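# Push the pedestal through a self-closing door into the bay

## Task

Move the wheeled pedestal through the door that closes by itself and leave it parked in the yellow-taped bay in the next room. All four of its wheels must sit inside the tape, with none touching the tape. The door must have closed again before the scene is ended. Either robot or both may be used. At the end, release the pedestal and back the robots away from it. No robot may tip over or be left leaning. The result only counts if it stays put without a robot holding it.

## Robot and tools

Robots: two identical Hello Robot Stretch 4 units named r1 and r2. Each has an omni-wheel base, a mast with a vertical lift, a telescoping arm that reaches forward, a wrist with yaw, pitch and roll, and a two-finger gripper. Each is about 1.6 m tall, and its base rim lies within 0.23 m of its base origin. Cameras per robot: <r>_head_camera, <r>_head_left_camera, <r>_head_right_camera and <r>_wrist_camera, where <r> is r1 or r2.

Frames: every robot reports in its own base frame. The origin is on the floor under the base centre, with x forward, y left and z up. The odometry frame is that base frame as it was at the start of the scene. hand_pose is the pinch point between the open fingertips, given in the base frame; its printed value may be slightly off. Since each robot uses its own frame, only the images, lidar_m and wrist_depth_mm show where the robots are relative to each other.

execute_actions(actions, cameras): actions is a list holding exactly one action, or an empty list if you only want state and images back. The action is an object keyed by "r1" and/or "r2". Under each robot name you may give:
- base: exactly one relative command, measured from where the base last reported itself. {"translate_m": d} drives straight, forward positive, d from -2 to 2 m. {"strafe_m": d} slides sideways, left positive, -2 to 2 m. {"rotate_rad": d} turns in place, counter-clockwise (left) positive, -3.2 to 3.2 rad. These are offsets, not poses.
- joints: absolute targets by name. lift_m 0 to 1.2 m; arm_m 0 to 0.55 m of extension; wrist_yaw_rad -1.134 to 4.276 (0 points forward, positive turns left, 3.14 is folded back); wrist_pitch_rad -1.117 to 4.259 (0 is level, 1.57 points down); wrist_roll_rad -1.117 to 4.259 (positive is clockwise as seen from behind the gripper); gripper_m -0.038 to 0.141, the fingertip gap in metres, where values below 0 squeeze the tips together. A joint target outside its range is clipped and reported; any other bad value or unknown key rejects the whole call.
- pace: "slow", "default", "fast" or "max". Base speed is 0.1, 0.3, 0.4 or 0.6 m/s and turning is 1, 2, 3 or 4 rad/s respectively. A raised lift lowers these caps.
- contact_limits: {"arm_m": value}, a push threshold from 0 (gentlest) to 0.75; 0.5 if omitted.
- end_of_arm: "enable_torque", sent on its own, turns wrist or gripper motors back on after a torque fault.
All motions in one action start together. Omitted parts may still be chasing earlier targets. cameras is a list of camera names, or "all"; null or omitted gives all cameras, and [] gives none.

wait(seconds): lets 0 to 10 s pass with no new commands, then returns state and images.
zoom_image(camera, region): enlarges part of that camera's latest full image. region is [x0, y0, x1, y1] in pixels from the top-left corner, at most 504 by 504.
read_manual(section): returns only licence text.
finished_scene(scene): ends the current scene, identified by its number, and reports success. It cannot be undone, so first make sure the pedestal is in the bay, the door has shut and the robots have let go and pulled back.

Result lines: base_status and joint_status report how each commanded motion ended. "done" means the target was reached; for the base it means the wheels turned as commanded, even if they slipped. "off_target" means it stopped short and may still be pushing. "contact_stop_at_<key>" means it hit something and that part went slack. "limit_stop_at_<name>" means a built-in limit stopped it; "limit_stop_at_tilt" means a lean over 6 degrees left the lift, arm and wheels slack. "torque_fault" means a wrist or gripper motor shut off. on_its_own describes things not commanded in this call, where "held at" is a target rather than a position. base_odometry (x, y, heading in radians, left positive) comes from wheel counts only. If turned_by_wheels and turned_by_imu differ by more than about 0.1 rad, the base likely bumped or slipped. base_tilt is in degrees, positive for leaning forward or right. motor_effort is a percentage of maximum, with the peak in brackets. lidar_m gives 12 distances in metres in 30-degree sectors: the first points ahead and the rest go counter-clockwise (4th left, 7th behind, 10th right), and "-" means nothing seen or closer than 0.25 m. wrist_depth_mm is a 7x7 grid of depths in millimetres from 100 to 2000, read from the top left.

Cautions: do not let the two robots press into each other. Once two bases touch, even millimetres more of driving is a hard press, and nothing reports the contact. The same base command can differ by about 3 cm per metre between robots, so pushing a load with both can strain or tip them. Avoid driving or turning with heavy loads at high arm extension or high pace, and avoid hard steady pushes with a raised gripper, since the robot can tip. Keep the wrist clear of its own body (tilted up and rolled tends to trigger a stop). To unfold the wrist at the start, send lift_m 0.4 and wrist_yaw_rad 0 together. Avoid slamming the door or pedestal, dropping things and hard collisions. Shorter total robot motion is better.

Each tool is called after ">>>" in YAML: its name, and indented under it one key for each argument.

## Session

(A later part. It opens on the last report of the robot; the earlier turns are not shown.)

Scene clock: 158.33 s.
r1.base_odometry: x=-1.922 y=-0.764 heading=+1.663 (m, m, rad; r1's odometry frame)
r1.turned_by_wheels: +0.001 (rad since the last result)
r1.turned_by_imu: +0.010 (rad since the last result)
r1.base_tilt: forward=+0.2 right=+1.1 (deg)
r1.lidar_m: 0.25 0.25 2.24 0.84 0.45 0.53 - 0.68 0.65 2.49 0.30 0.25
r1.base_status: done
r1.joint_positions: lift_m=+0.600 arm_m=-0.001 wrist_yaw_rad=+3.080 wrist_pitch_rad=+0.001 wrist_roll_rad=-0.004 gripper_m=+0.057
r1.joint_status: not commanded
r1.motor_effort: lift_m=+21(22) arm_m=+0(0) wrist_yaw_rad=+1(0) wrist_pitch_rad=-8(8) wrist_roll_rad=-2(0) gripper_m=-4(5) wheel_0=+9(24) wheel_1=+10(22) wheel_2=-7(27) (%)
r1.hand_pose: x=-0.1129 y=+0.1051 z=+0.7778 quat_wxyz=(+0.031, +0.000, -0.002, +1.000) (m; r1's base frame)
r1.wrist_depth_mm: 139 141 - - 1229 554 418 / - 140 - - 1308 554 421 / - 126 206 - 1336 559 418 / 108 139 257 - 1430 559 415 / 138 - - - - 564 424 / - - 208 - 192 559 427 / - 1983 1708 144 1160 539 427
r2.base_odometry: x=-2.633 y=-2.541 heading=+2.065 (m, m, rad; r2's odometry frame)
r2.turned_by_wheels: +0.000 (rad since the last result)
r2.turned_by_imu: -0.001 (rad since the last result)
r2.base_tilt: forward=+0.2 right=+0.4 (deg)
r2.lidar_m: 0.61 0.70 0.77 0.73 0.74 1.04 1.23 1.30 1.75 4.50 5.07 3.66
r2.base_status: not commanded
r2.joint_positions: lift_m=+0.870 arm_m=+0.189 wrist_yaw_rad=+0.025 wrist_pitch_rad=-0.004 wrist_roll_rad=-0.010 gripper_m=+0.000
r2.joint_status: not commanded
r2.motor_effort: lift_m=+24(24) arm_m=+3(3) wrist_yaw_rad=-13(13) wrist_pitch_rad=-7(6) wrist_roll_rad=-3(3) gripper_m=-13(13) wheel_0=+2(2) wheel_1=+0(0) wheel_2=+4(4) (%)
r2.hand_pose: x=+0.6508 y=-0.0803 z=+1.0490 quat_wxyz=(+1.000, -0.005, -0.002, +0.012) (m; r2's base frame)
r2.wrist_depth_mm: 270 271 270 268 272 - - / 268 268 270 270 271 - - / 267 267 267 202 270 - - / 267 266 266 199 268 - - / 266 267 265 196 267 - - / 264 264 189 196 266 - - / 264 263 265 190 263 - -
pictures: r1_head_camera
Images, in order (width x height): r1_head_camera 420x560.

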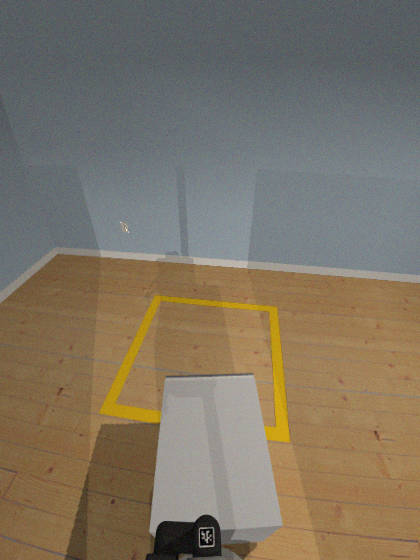

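>>> execute_actions:
  actions:
    - {"r1": {"base": {"translate_m": 0.45}}, "r2": {"joints": {"gripper_m": 0.12}}}
  cameras: []

>>> execute_actions:
  actions:
    - {"r1": {"base": {"translate_m": 0.35}}, "r2": {"joints": {"arm_m": 0.0}}}
  cameras: ["r1_head_camera", "r2_head_camera"]

Scene clock: 166.80 s.
r1.base_odometry: x=-1.964 y=-0.316 heading=+1.663 (m, m, rad; r1's odometry frame)
r1.turned_by_wheels: +0.001 (rad since the last result)
r1.turned_by_imu: -0.002 (rad since the last result)
r1.base_tilt: forward=+0.2 right=+1.2 (deg)
r1.lidar_m: 0.25 0.25 2.14 1.88 0.97 0.81 1.00 1.01 1.45 2.57 0.29 0.25
r1.base_status: done
r1.joint_positions: lift_m=+0.600 arm_m=-0.001 wrist_yaw_rad=+3.080 wrist_pitch_rad=+0.001 wrist_roll_rad=-0.004 gripper_m=+0.057
r1.joint_status: not commanded
r1.motor_effort: lift_m=+20(21) arm_m=+0(0) wrist_yaw_rad=+1(1) wrist_pitch_rad=-8(8) wrist_roll_rad=-2(2) gripper_m=-2(5) wheel_0=+10(18) wheel_1=+9(17) wheel_2=-10(23) (%)
r1.hand_pose: x=-0.1129 y=+0.1051 z=+0.7778 quat_wxyz=(+0.031, +0.000, -0.002, +1.000) (m; r1's base frame)
r1.wrist_depth_mm: 139 140 1499 1182 976 854 831 / - 140 1430 1205 976 866 842 / - 127 206 1182 960 842 842 / 108 139 258 1205 960 854 842 / 138 - - 1182 960 854 842 / 1008 - 208 1160 192 831 842 / 991 1808 1464 144 946 854 842
r2.base_odometry: x=-2.633 y=-2.541 heading=+2.064 (m, m, rad; r2's odometry frame)
r2.turned_by_wheels: +0.000 (rad since the last result)
r2.turned_by_imu: -0.002 (rad since the last result)
r2.base_tilt: forward=+0.1 right=+0.2 (deg)
r2.lidar_m: 1.26 1.01 0.76 0.73 0.77 1.04 1.23 1.28 1.73 4.49 5.09 3.66
r2.base_status: not commanded
r2.joint_positions: lift_m=+0.870 arm_m=+0.189 wrist_yaw_rad=+0.020 wrist_pitch_rad=-0.004 wrist_roll_rad=-0.010 gripper_m=+0.120
r2.joint_status: all done
r2.motor_effort: lift_m=+24(24) arm_m=+4(3) wrist_yaw_rad=-1(13) wrist_pitch_rad=-6(6) wrist_roll_rad=-3(2) gripper_m=+1(13) wheel_0=+2(2) wheel_1=+0(0) wheel_2=+2(4) (%)
r2.hand_pose: x=+0.6505 y=-0.0815 z=+1.0490 quat_wxyz=(+1.000, -0.005, -0.002, +0.010) (m; r2's base frame)
r2.wrist_depth_mm: 683 798 - - - - - / 683 820 - - - - - / 691 798 - - - - - / 691 820 - - - - - / 683 809 - - - - - / 691 759 - - 218 - - / 683 788 - 149 - - -
pictures: none
No camera images: the call's "cameras" was empty. Leave "cameras" out to get every camera's image.

Scene clock: 169.43 s.
r1.base_odometry: x=-1.997 y=+0.031 heading=+1.664 (m, m, rad; r1's odometry frame)
r1.turned_by_wheels: +0.001 (rad since the last result)
r1.turned_by_imu: -0.001 (rad since the last result)
r1.base_tilt: forward=+0.1 right=+1.2 (deg)
r1.lidar_m: 0.25 0.26 2.11 2.10 1.37 1.14 1.21 1.34 2.04 2.63 0.30 0.25
r1.base_status: done
r1.joint_positions: lift_m=+0.600 arm_m=-0.001 wrist_yaw_rad=+3.080 wrist_pitch_rad=+0.001 wrist_roll_rad=-0.004 gripper_m=+0.057
r1.joint_status: not commanded
r1.motor_effort: lift_m=+21(21) arm_m=+0(0) wrist_yaw_rad=+1(1) wrist_pitch_rad=-7(8) wrist_roll_rad=-1(0) gripper_m=-6(0) wheel_0=+12(25) wheel_1=+9(16) wheel_2=-9(23) (%)
r1.hand_pose: x=-0.1129 y=+0.1051 z=+0.7778 quat_wxyz=(+0.031, +0.000, -0.002, +1.000) (m; r1's base frame)
r1.wrist_depth_mm: 139 141 1464 1397 1205 1182 1160 / - 140 1366 1336 1205 1182 1138 / - 126 206 1336 1205 1182 1138 / 108 139 257 1336 1182 1182 1138 / 138 1336 1366 1336 1205 1160 1160 / 1366 1308 208 1336 192 1160 1160 / 1366 1308 1430 144 1205 1138 1138
r2.base_odometry: x=-2.633 y=-2.541 heading=+2.064 (m, m, rad; r2's odometry frame)
r2.turned_by_wheels: +0.000 (rad since the last result)
r2.turned_by_imu: -0.001 (rad since the last result)
r2.base_tilt: forward=+0.2 right=+0.2 (deg)
r2.lidar_m: 3.19 1.08 0.77 0.72 0.78 1.05 1.23 1.28 1.73 4.50 5.11 3.67
r2.base_status: not commanded
r2.joint_positions: lift_m=+0.870 arm_m=+0.002 wrist_yaw_rad=+0.020 wrist_pitch_rad=-0.004 wrist_roll_rad=-0.010 gripper_m=+0.120
r2.joint_status: all done
r2.motor_effort: lift_m=+24(24) arm_m=-7(7) wrist_yaw_rad=+1(1) wrist_pitch_rad=-6(7) wrist_roll_rad=-3(3) gripper_m=+1(1) wheel_0=+2(3) wheel_1=+0(0) wheel_2=+2(2) (%)
r2.hand_pose: x=+0.4628 y=-0.0816 z=+1.0490 quat_wxyz=(+1.000, -0.005, -0.002, +0.010) (m; r2's base frame)
r2.wrist_depth_mm: 1078 1576 - - - - - / 1060 1661 - - - - - / 1078 1708 - - - - - / 1078 1708 - - - - - / 1060 1756 - - - - - / 1078 1366 - - 216 - - / 1060 1576 - 149 - - -
pictures: r1_head_camera, r2_head_camera
Images, in order (width x height): r1_head_camera 420x560, r2_head_camera 420x560.

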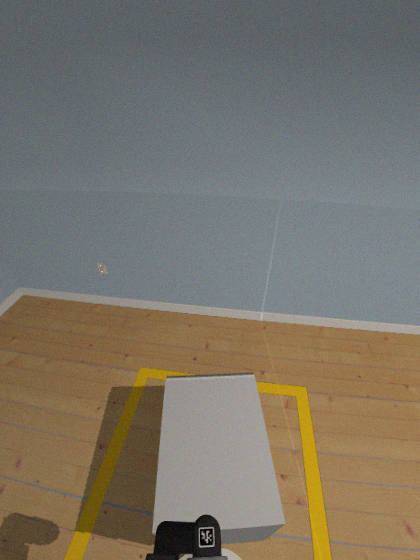

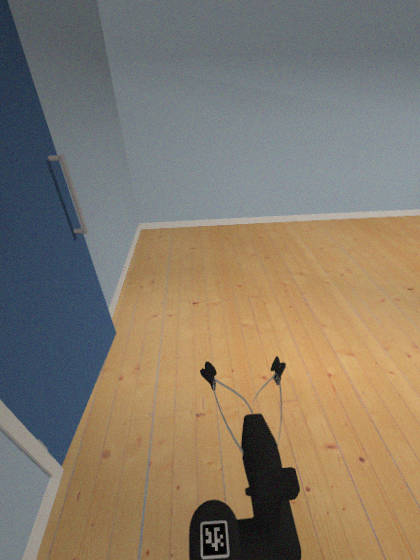

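>>> execute_actions:
  actions:
    - {"r1": {"base": {"translate_m": -0.65}}}
  cameras: ["r1_head_camera", "r1_wrist_camera", "r2_head_camera", "r2_head_left_camera"]

Scene clock: 173.80 s.
r1.base_odometry: x=-1.937 y=-0.616 heading=+1.664 (m, m, rad; r1's odometry frame)
r1.turned_by_wheels: -0.001 (rad since the last result)
r1.turned_by_imu: +0.000 (rad since the last result)
r1.base_tilt: forward=+0.1 right=+1.2 (deg)
r1.lidar_m: 0.83 2.54 2.22 1.18 0.59 0.57 0.55 0.63 0.91 2.52 2.79 0.88
r1.base_status: done
r1.joint_positions: lift_m=+0.600 arm_m=-0.001 wrist_yaw_rad=+3.080 wrist_pitch_rad=+0.001 wrist_roll_rad=-0.004 gripper_m=+0.057
r1.joint_status: not commanded
r1.motor_effort: lift_m=+21(21) arm_m=+0(0) wrist_yaw_rad=+1(0) wrist_pitch_rad=-8(8) wrist_roll_rad=+0(2) gripper_m=-2(3) wheel_0=-4(10) wheel_1=-6(8) wheel_2=+3(13) (%)
r1.hand_pose: x=-0.1129 y=+0.1051 z=+0.7778 quat_wxyz=(+0.031, +0.000, -0.002, +1.000) (m; r1's base frame)
r1.wrist_depth_mm: 139 141 699 683 668 569 564 / - 140 699 683 654 569 564 / - 126 206 683 661 574 564 / 108 139 258 676 661 574 564 / 138 715 699 676 654 585 559 / 741 715 208 676 192 559 554 / 741 715 699 144 654 549 554
r2.base_odometry: x=-2.633 y=-2.541 heading=+2.064 (m, m, rad; r2's odometry frame)
r2.turned_by_wheels: +0.000 (rad since the last result)
r2.turned_by_imu: -0.001 (rad since the last result)
r2.base_tilt: forward=+0.3 right=+0.2 (deg)
r2.lidar_m: 3.19 1.10 0.76 0.73 0.76 1.03 1.24 1.28 1.76 4.46 5.10 3.67
r2.base_status: not commanded
r2.joint_positions: lift_m=+0.870 arm_m=+0.002 wrist_yaw_rad=+0.020 wrist_pitch_rad=-0.004 wrist_roll_rad=-0.010 gripper_m=+0.120
r2.joint_status: not commanded
r2.motor_effort: lift_m=+24(24) arm_m=-7(7) wrist_yaw_rad=+0(0) wrist_pitch_rad=-6(6) wrist_roll_rad=-3(3) gripper_m=+1(2) wheel_0=+2(2) wheel_1=+0(0) wheel_2=+2(2) (%)
r2.hand_pose: x=+0.4628 y=-0.0816 z=+1.0490 quat_wxyz=(+1.000, -0.005, -0.002, +0.010) (m; r2's base frame)
r2.wrist_depth_mm: 1138 1708 - - - - - / 1138 1661 - - - - - / 1138 1708 - - - - - / 1182 1661 - - - - - / 1182 1756 - - - - - / 1160 1464 - - 218 - - / 1160 1537 - 148 - - -
pictures: r1_head_camera, r1_wrist_camera, r2_head_camera, r2_head_left_camera
camera_calibration (this result's frames):
r1_wrist_camera: T_world_to_cam=[[0.0581243, 0.997479, -0.0407206, -0.06362], [-0.0127922, -0.0400421, -0.999116, 0.83792], [-0.998227, 0.0585939, 0.0104326, 0.0972259], [0, 0, 0, 1]] pos_world=[0.11147, 0.0913148, 0.833574]
Images, in order (width x height): r1_head_camera 420x560, r1_wrist_camera 616x392, r2_head_camera 420x560, r2_head_left_camera 420x672.

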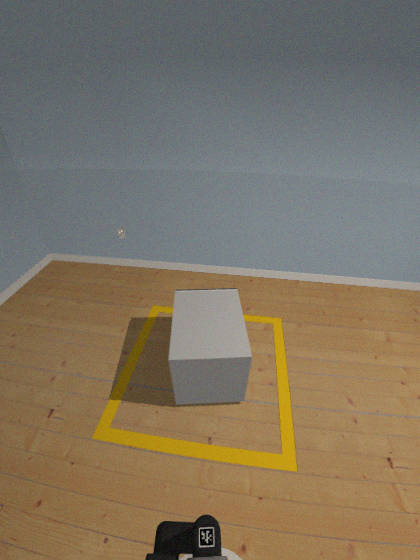

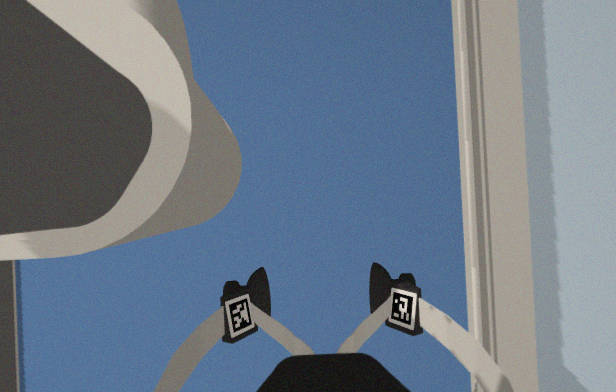

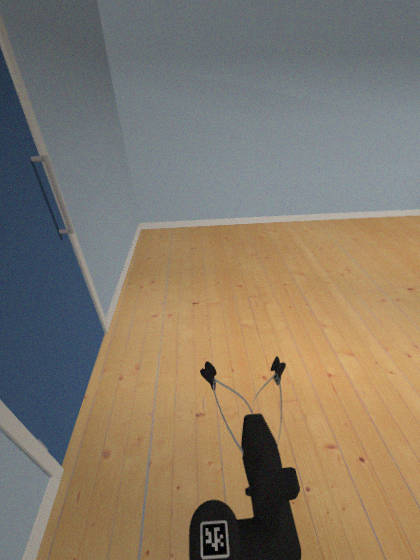

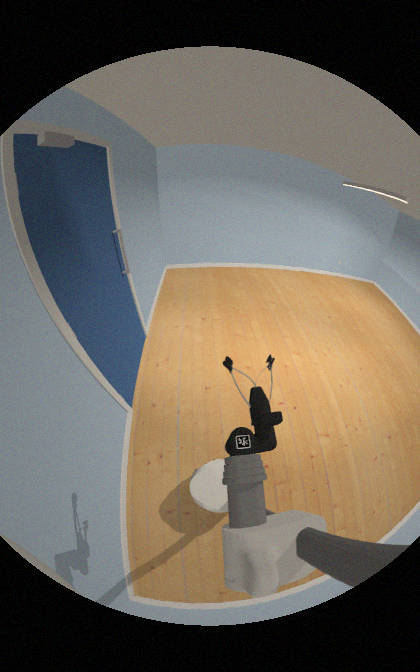

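>>> finished_scene:
  scene: 2

The scene is finished: the task was done.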